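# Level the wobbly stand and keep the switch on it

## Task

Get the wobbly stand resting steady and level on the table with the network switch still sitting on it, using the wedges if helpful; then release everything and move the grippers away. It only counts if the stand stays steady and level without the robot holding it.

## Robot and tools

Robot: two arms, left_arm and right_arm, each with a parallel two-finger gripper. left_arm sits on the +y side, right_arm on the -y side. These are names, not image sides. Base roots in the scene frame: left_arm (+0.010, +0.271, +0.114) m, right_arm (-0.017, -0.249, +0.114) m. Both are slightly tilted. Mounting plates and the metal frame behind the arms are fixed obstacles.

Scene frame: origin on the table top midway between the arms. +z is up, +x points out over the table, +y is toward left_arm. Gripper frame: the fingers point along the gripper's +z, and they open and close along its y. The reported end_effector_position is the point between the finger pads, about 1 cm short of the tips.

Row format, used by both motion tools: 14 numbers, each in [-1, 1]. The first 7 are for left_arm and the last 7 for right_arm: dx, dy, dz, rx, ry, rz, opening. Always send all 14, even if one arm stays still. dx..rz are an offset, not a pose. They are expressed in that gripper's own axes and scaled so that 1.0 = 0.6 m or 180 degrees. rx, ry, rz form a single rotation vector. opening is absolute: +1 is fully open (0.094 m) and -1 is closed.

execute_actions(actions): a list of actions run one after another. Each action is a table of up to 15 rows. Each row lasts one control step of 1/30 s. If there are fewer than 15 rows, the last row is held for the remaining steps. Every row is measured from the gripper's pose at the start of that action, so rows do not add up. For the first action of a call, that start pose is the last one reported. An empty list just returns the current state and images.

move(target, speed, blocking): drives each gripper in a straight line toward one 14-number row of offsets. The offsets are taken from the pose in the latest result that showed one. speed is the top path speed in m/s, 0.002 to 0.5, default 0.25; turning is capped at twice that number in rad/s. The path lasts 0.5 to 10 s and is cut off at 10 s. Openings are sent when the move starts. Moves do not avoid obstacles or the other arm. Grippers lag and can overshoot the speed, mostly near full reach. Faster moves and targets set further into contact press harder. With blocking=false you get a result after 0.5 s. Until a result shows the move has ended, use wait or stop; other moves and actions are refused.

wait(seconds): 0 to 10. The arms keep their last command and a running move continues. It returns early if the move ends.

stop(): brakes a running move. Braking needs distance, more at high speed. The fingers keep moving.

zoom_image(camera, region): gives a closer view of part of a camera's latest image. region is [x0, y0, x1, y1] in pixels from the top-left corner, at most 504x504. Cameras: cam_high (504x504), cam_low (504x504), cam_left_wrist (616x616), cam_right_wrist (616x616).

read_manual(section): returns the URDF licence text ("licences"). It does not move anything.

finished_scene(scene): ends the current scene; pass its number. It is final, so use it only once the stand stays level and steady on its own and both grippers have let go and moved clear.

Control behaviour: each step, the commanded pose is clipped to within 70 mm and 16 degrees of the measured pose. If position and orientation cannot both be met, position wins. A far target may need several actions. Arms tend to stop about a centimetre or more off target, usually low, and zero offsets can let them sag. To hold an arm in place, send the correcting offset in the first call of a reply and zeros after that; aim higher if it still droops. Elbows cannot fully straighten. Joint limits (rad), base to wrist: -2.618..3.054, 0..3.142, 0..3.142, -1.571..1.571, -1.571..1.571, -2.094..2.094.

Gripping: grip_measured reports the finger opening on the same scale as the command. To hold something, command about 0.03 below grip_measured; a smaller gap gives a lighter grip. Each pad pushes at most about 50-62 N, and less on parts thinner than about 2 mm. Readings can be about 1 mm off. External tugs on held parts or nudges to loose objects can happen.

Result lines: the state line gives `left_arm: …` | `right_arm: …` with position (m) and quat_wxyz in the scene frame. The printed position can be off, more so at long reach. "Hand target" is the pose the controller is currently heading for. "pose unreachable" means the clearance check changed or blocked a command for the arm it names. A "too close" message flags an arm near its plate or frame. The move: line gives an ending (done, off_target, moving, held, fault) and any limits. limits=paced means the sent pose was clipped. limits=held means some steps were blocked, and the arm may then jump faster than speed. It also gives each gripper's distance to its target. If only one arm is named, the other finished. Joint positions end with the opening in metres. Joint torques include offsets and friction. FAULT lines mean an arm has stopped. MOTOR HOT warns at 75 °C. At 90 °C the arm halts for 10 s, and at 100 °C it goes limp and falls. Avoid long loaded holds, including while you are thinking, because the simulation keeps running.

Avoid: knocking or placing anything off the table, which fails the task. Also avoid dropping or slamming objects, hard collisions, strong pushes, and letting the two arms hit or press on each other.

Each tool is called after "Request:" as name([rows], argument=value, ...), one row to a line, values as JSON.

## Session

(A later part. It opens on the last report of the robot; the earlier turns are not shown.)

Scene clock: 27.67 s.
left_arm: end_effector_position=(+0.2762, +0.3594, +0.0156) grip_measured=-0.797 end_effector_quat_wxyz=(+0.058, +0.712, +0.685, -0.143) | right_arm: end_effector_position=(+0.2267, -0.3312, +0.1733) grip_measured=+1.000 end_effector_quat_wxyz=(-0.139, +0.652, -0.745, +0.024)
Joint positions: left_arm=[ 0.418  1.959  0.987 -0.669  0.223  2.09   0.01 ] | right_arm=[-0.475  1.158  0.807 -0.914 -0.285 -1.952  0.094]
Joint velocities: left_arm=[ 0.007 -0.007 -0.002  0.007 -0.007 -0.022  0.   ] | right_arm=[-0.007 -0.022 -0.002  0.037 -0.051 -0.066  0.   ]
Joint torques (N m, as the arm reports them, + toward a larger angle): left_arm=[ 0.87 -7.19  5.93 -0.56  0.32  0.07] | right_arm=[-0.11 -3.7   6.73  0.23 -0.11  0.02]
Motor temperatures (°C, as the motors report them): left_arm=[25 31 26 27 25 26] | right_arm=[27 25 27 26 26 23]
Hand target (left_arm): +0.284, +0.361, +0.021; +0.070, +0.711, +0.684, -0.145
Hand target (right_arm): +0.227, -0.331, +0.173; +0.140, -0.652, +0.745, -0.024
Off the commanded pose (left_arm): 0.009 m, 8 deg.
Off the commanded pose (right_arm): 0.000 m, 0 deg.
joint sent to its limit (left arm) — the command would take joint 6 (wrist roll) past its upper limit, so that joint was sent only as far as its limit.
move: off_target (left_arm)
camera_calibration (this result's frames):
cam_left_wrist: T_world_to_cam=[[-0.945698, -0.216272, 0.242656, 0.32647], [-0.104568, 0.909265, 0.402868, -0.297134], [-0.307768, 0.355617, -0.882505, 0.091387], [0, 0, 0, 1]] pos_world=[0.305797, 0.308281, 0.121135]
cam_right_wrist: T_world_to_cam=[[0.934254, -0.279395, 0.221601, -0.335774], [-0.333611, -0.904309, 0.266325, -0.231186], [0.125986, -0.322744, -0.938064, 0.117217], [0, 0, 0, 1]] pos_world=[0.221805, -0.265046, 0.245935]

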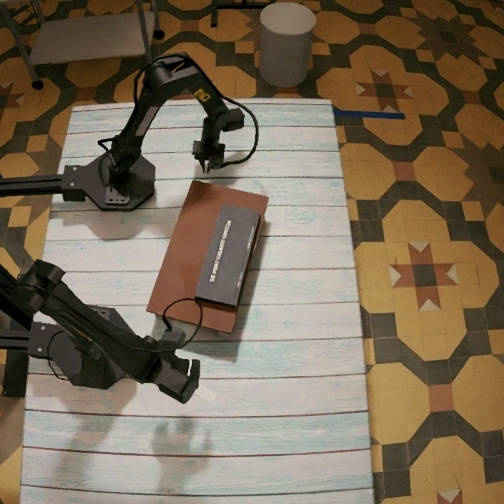

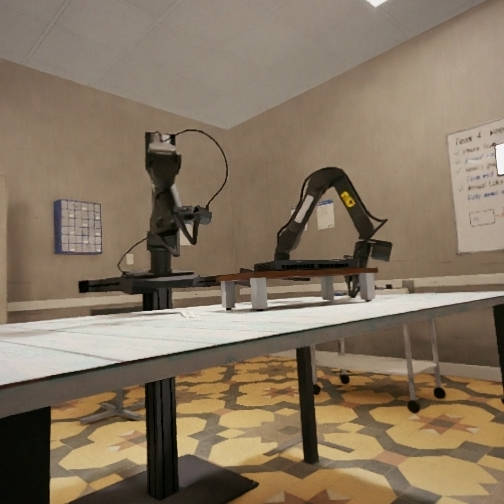

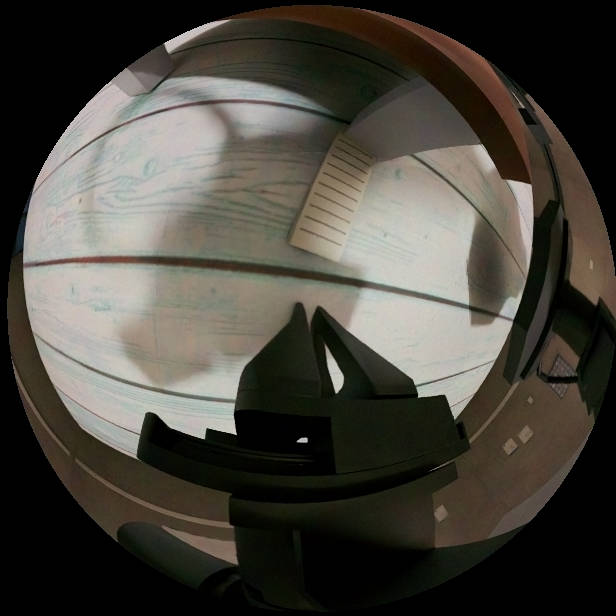

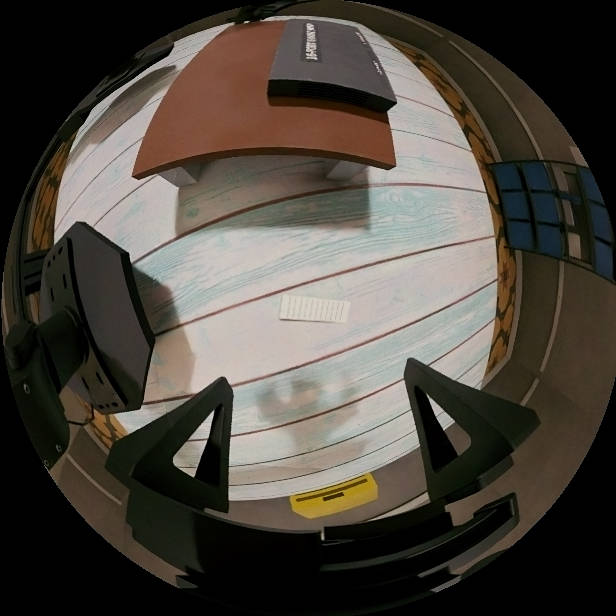

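Request:
move(target=[-0.112,-0.005,0.036,0,0,0,-0.8,0,0,0,0,0,0,1], speed=0.04)

Request:
zoom_image(camera="cam_low", region=[200,250,430,320])

Scene clock: 30.73 s.
left_arm: end_effector_position=(+0.2731, +0.3056, +0.0148) grip_measured=-0.797 end_effector_quat_wxyz=(+0.044, +0.711, +0.690, -0.133) | right_arm: end_effector_position=(+0.2267, -0.3313, +0.1733) grip_measured=+1.000 end_effector_quat_wxyz=(-0.139, +0.652, -0.745, +0.024)
Joint positions: left_arm=[ 0.228  1.886  0.865 -0.569  0.198  1.882  0.01 ] | right_arm=[-0.475  1.158  0.807 -0.914 -0.284 -1.952  0.094]
Joint velocities: left_arm=[ 0.002  0.002  0.002 -0.022 -0.007 -0.051 -0.001] | right_arm=[ 0.022  0.032  0.002  0.007 -0.007 -0.037  0.   ]
Joint torques (N m, as the arm reports them, + toward a larger angle): left_arm=[-3.08 -7.52  0.64 -0.04  0.43 -0.21] | right_arm=[-0.13 -3.74  6.73  0.23 -0.09  0.03]
Motor temperatures (°C, as the motors report them): left_arm=[25 31 26 27 25 26] | right_arm=[27 25 27 26 26 23]
Hand target (left_arm): +0.269, +0.289, +0.015; +0.059, +0.712, +0.684, -0.146
Hand target (right_arm): +0.227, -0.331, +0.173; +0.139, -0.652, +0.745, -0.024
Off the commanded pose (left_arm): 0.017 m, 2 deg.
Off the commanded pose (right_arm): 0.000 m, 0 deg.
move: off_target (left_arm)
camera_calibration (this result's frames):
cam_left_wrist: T_world_to_cam=[[-0.942643, -0.231194, 0.240779, 0.315878], [-0.108059, 0.893827, 0.435197, -0.243033], [-0.315829, 0.384217, -0.867542, 0.102124], [0, 0, 0, 1]] pos_world=[0.303752, 0.251021, 0.118307]
cam_right_wrist: T_world_to_cam=[[0.93431, -0.279348, 0.221426, -0.335708], [-0.333603, -0.9041, 0.267042, -0.23136], [0.125593, -0.323369, -0.937901, 0.11701], [0, 0, 0, 1]] pos_world=[0.221777, -0.265114, 0.245861]

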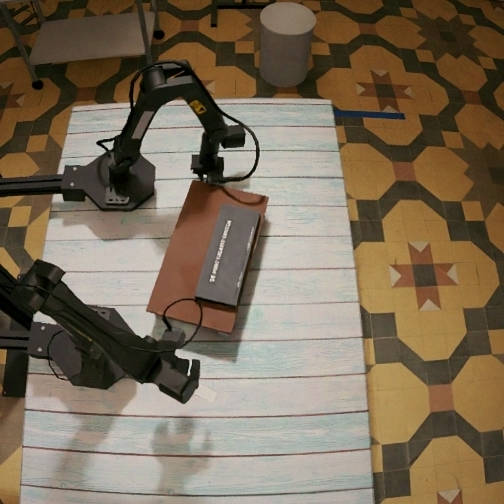

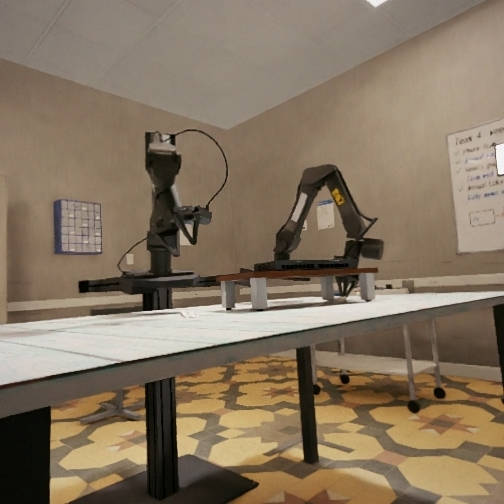

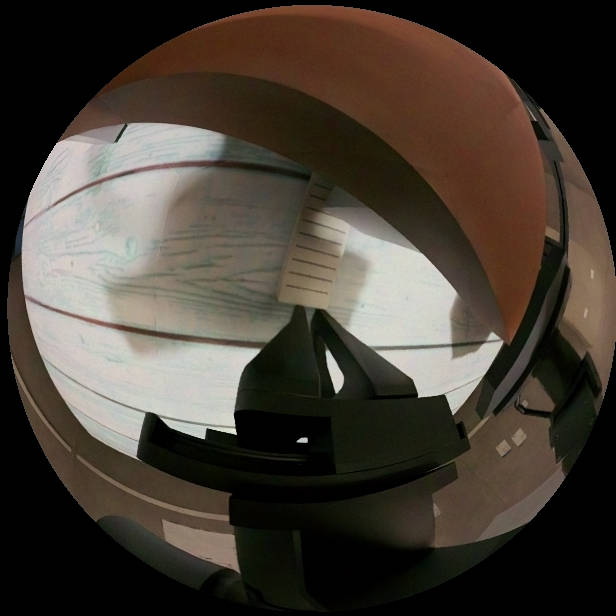

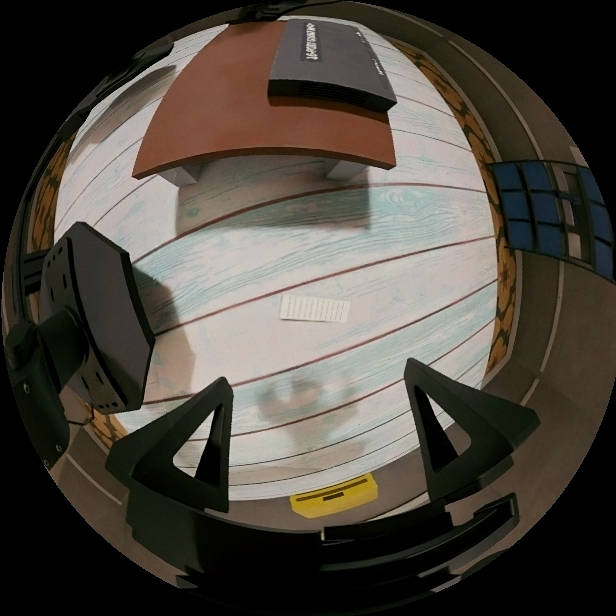

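Region (200, 250, 430, 320) of cam_low's 504x504 image, scaled by 2.191, with more detail than that image has; it fills the top 153 rows of this view, and the rest is white.

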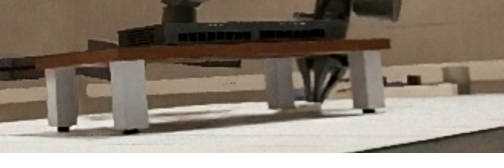

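Request:
zoom_image(camera="cam_left_wrist", region=[240,150,440,330])

Request:
zoom_image(camera="cam_low", region=[300,270,400,315])

Region (240, 150, 440, 330) of cam_left_wrist's 616x616 image, scaled by 2.520, with more detail than that image has; it fills the top 454 rows of this view, and the rest is white.

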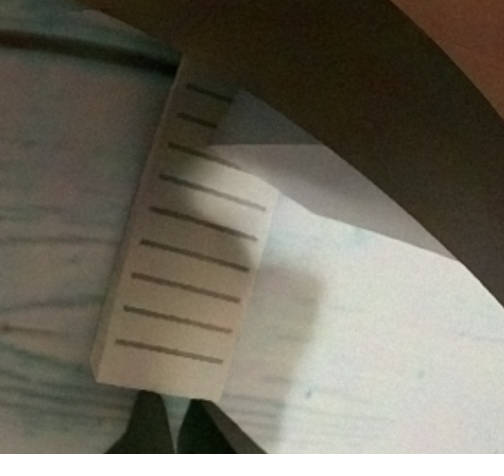

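Region (300, 270, 400, 315) of cam_low's 504x504 image, scaled by 5.040, with more detail than that image has; it fills the top 227 rows of this view, and the rest is white.

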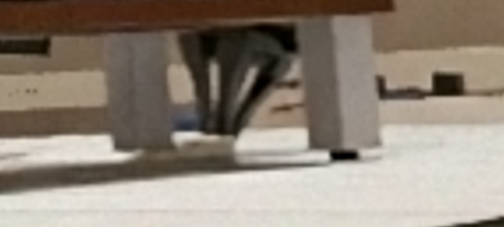

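Request:
move(target=[-0.05,-0.005,0.012,0,0,0,-0.8,0,0,0,0,0,0,1], speed=0.03)

Request:
zoom_image(camera="cam_low", region=[200,250,430,320])

Scene clock: 32.80 s.
left_arm: end_effector_position=(+0.2839, +0.3010, +0.0194) grip_measured=-0.797 end_effector_quat_wxyz=(+0.031, +0.712, +0.695, -0.098) | right_arm: end_effector_position=(+0.2266, -0.3314, +0.1733) grip_measured=+1.000 end_effector_quat_wxyz=(-0.139, +0.652, -0.745, +0.024)
Joint positions: left_arm=[ 0.166  1.85   0.855 -0.536  0.14   1.805  0.01 ] | right_arm=[-0.475  1.158  0.807 -0.914 -0.283 -1.952  0.094]
Joint velocities: left_arm=[-0.002 -0.022  0.007 -0.022 -0.066 -0.095 -0.   ] | right_arm=[ 0.007  0.002  0.002 -0.066 -0.022  0.037  0.   ]
Joint torques (N m, as the arm reports them, + toward a larger angle): left_arm=[-3.71 -6.43 -0.16 -0.11  0.66 -0.28] | right_arm=[-0.1  -3.69  6.67  0.23 -0.1   0.03]
Motor temperatures (°C, as the motors report them): left_arm=[25 31 26 27 25 26] | right_arm=[27 25 27 26 26 23]
Hand target (left_arm): +0.268, +0.276, +0.016; +0.043, +0.710, +0.690, -0.135
Hand target (right_arm): +0.227, -0.331, +0.173; +0.139, -0.652, +0.745, -0.024
Off the commanded pose (left_arm): 0.030 m, 4 deg.
Off the commanded pose (right_arm): 0.000 m, 0 deg.
move: off_target (left_arm)
camera_calibration (this result's frames):
cam_left_wrist: T_world_to_cam=[[-0.948521, -0.250381, 0.193951, 0.332186], [-0.126838, 0.861439, 0.491768, -0.225723], [-0.290206, 0.441852, -0.848851, 0.0862822], [0, 0, 0, 1]] pos_world=[0.311495, 0.239496, 0.119816]
cam_right_wrist: T_world_to_cam=[[0.934366, -0.279302, 0.22125, -0.335641], [-0.333595, -0.903891, 0.267759, -0.231533], [0.125201, -0.323993, -0.937738, 0.116803], [0, 0, 0, 1]] pos_world=[0.221749, -0.265183, 0.245786]

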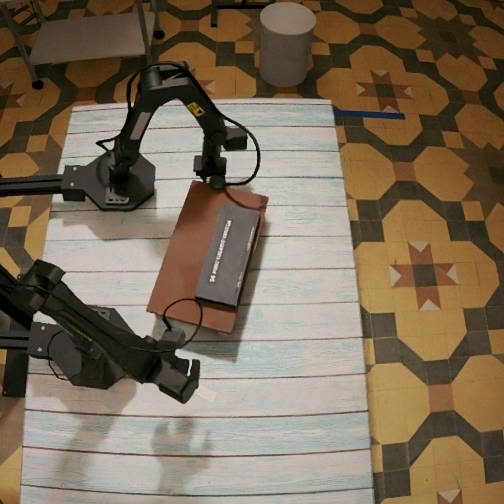

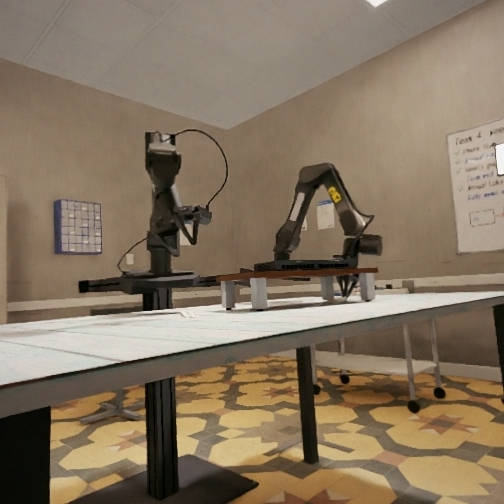

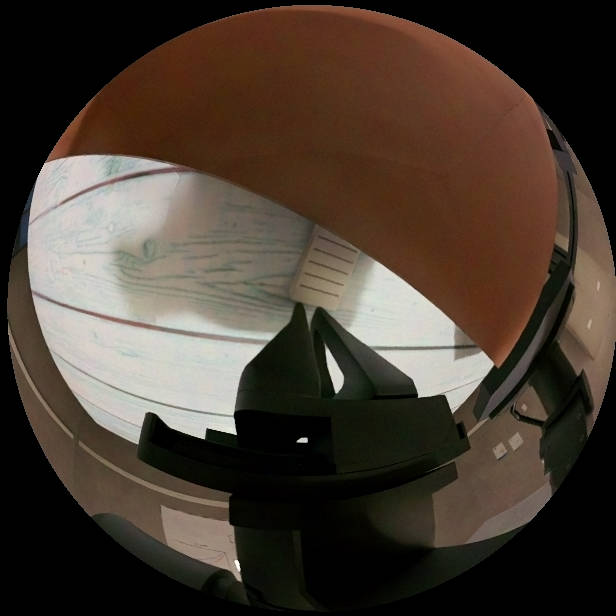

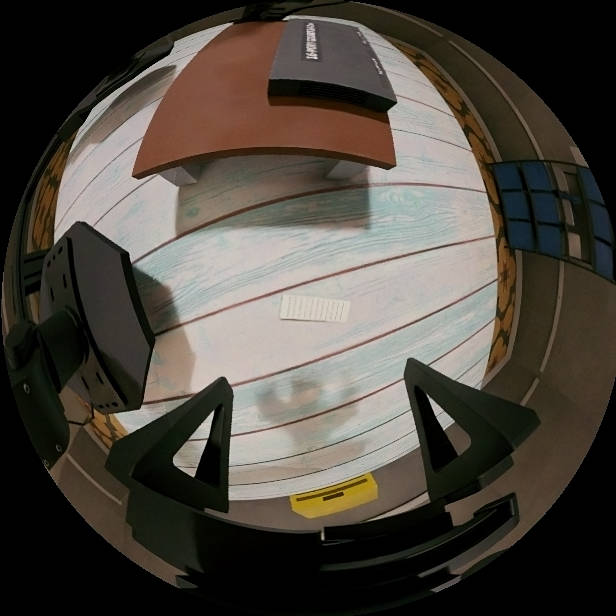

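Region (200, 250, 430, 320) of cam_low's 504x504 image, scaled by 2.191, with more detail than that image has; it fills the top 153 rows of this view, and the rest is white.

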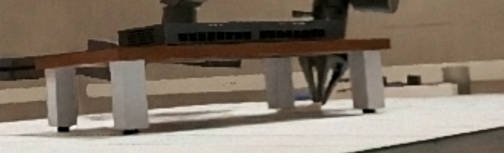

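Request:
move(target=[0.1,0,-0.12,0,0,0,-0.8,0,0,0,0,0,0,1], speed=0.15)

Scene clock: 34.33 s.
left_arm: end_effector_position=(+0.2832, +0.3692, +0.0675) grip_measured=-0.797 end_effector_quat_wxyz=(+0.023, +0.709, +0.696, -0.107) | right_arm: end_effector_position=(+0.2266, -0.3316, +0.1733) grip_measured=+1.000 end_effector_quat_wxyz=(-0.138, +0.652, -0.745, +0.025)
Joint positions: left_arm=[ 0.39   1.792  1.031 -0.826  0.136  2.026  0.01 ] | right_arm=[-0.475  1.158  0.807 -0.914 -0.282 -1.952  0.094]
Joint velocities: left_arm=[-0.012 -0.012 -0.002 -0.095  0.022 -0.022  0.   ] | right_arm=[-0.002 -0.002  0.007  0.007 -0.007  0.007  0.   ]
Joint torques (N m, as the arm reports them, + toward a larger angle): left_arm=[ 0.53 -8.77  6.95 -0.5   0.11  0.06] | right_arm=[-0.15 -3.72  6.73  0.24 -0.1   0.04]
Motor temperatures (°C, as the motors report them): left_arm=[25 31 26 27 25 26] | right_arm=[27 25 27 26 26 23]
Hand target (left_arm): +0.292, +0.373, +0.079; +0.029, +0.712, +0.695, -0.095
Hand target (right_arm): +0.227, -0.331, +0.173; +0.139, -0.652, +0.745, -0.025
Off the commanded pose (left_arm): 0.015 m, 2 deg.
Off the commanded pose (right_arm): 0.000 m, 0 deg.
move: off_target (left_arm)
camera_calibration (this result's frames):
cam_left_wrist: T_world_to_cam=[[-0.942013, -0.254381, 0.218865, 0.337183], [-0.117864, 0.86146, 0.493958, -0.310921], [-0.314197, 0.439519, -0.841489, 0.103989], [0, 0, 0, 1]] pos_world=[0.313658, 0.307913, 0.16729]
cam_right_wrist: T_world_to_cam=[[0.934421, -0.279255, 0.221075, -0.335574], [-0.333587, -0.903682, 0.268476, -0.231707], [0.124808, -0.324617, -0.937575, 0.116596], [0, 0, 0, 1]] pos_world=[0.221721, -0.265251, 0.245712]

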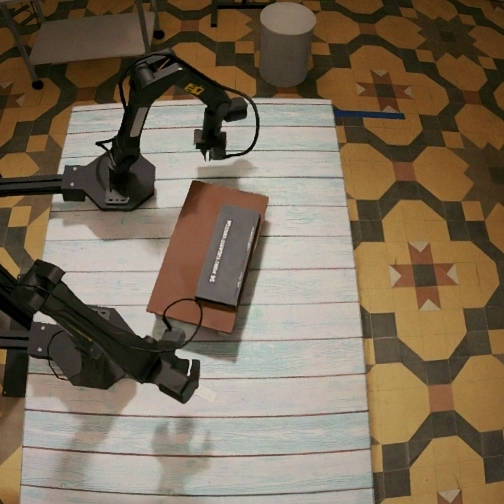

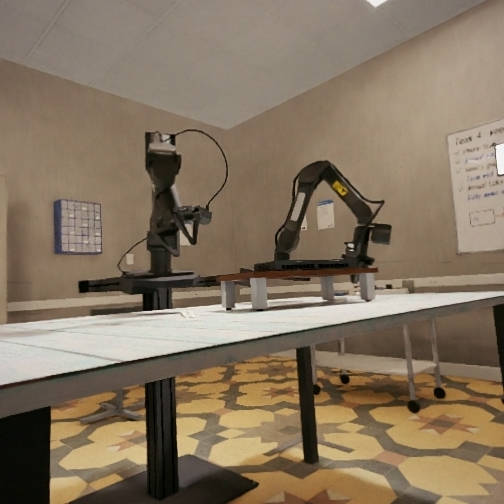

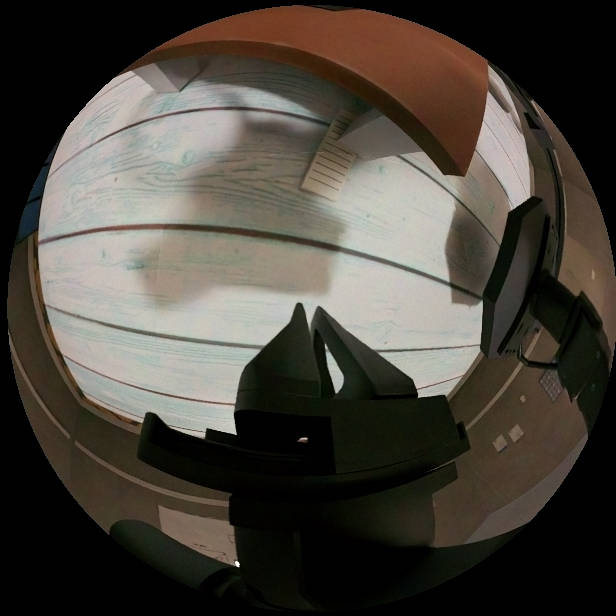

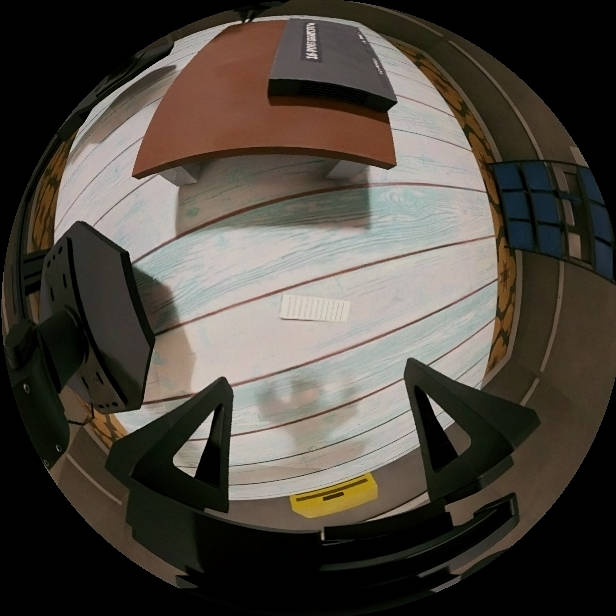

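Request:
zoom_image(camera="cam_left_wrist", region=[260,70,440,230])

Request:
zoom_image(camera="cam_low", region=[300,270,400,315])

Region (260, 70, 440, 230) of cam_left_wrist's 616x616 image, scaled by 2.800, with more detail than that image has.

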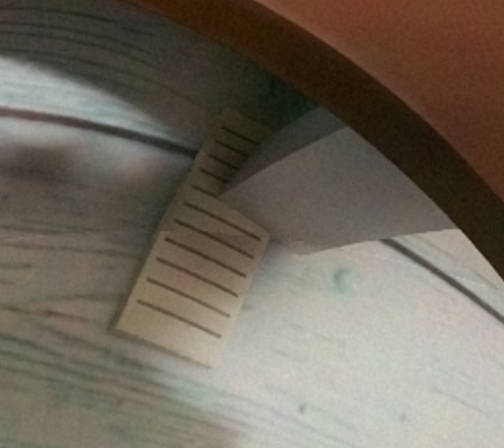

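Region (300, 270, 400, 315) of cam_low's 504x504 image, scaled by 5.040, with more detail than that image has; it fills the top 227 rows of this view, and the rest is white.

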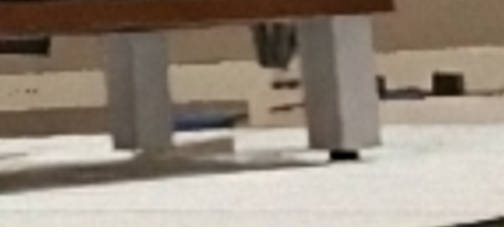

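Request:
move(target=[0.12,0,-0.15,0,0,0,-0.8,0,0,0,0,0,0,1])

Request:
zoom_image(camera="cam_low", region=[210,275,300,320])

Request:
zoom_image(camera="cam_low", region=[315,280,385,310])

Scene clock: 36.07 s.
left_arm: end_effector_position=(+0.2911, +0.4530, +0.1337) grip_measured=-0.797 end_effector_quat_wxyz=(-0.015, +0.666, +0.739, -0.097) | right_arm: end_effector_position=(+0.2265, -0.3317, +0.1732) grip_measured=+1.000 end_effector_quat_wxyz=(-0.138, +0.652, -0.745, +0.025)
Joint positions: left_arm=[ 0.581  1.83   1.386 -1.159  0.066  2.089  0.01 ] | right_arm=[-0.475  1.158  0.807 -0.914 -0.281 -1.952  0.094]
Joint velocities: left_arm=[-0.007 -0.007  0.007 -0.066 -0.051  0.095  0.   ] | right_arm=[-0.007 -0.022 -0.002 -0.051 -0.022 -0.007  0.   ]
Joint torques (N m, as the arm reports them, + toward a larger angle): left_arm=[ 0.52 -8.25  8.11 -0.51 -0.03  0.08] | right_arm=[-0.14 -3.75  6.7   0.23 -0.11  0.02]
Motor temperatures (°C, as the motors report them): left_arm=[25 31 26 27 25 26] | right_arm=[27 25 27 26 26 23]
Hand target (left_arm): +0.295, +0.456, +0.142; -0.015, +0.670, +0.736, -0.093
Hand target (right_arm): +0.227, -0.332, +0.173; +0.138, -0.652, +0.745, -0.025
Off the commanded pose (left_arm): 0.010 m, 8 deg.
Off the commanded pose (right_arm): 0.000 m, 0 deg.
joint sent to its limit (left arm) — the command would take joint 6 (wrist roll) past its upper limit, so that joint was sent only as far as its limit.
move: off_target (left_arm)
camera_calibration (this result's frames):
cam_left_wrist: T_world_to_cam=[[-0.895076, -0.375378, 0.240689, 0.389715], [-0.186239, 0.805133, 0.563096, -0.378728], [-0.40516, 0.459188, -0.790564, 0.136074], [0, 0, 0, 1]] pos_world=[0.333422, 0.388733, 0.227035]
cam_right_wrist: T_world_to_cam=[[0.934476, -0.279209, 0.220899, -0.335507], [-0.333579, -0.903471, 0.269192, -0.23188], [0.124416, -0.325241, -0.937411, 0.116389], [0, 0, 0, 1]] pos_world=[0.221693, -0.265319, 0.245638]

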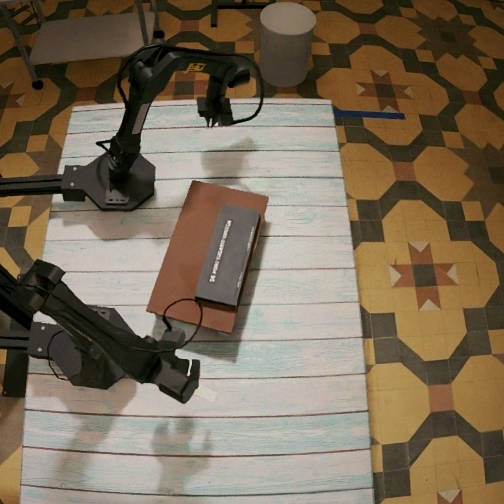

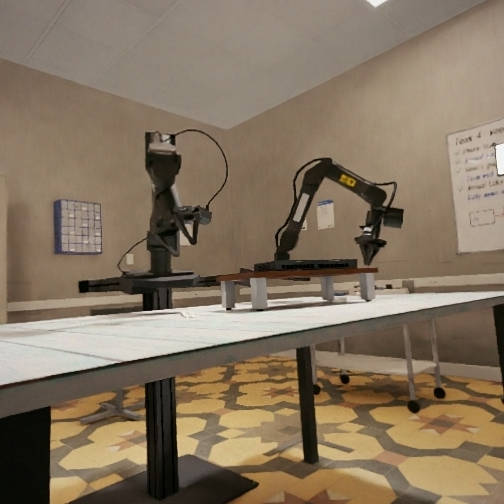

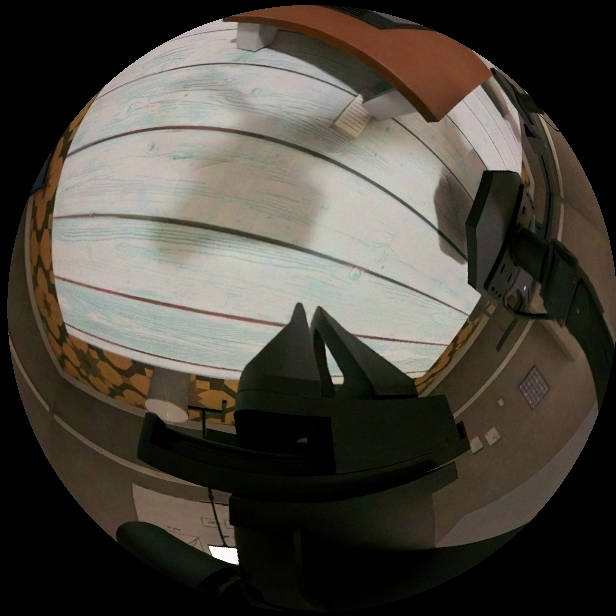

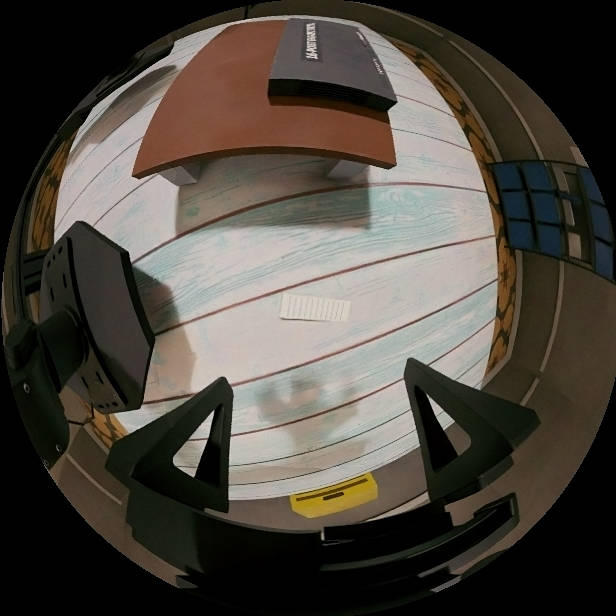

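Region (210, 275, 300, 320) of cam_low's 504x504 image, scaled by 5.600, with more detail than that image has.

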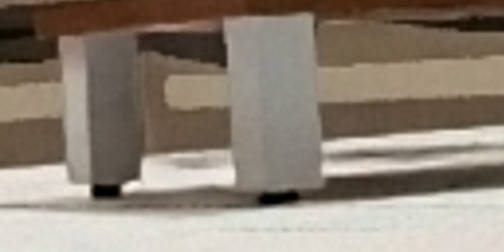

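Region (315, 280, 385, 310) of cam_low's 504x504 image, scaled by 7.200, with more detail than that image has; it fills the top 216 rows of this view, and the rest is white.

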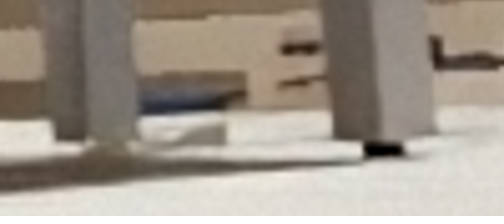

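Request:
finished_scene(scene=2)

The scene is finished: the task was done.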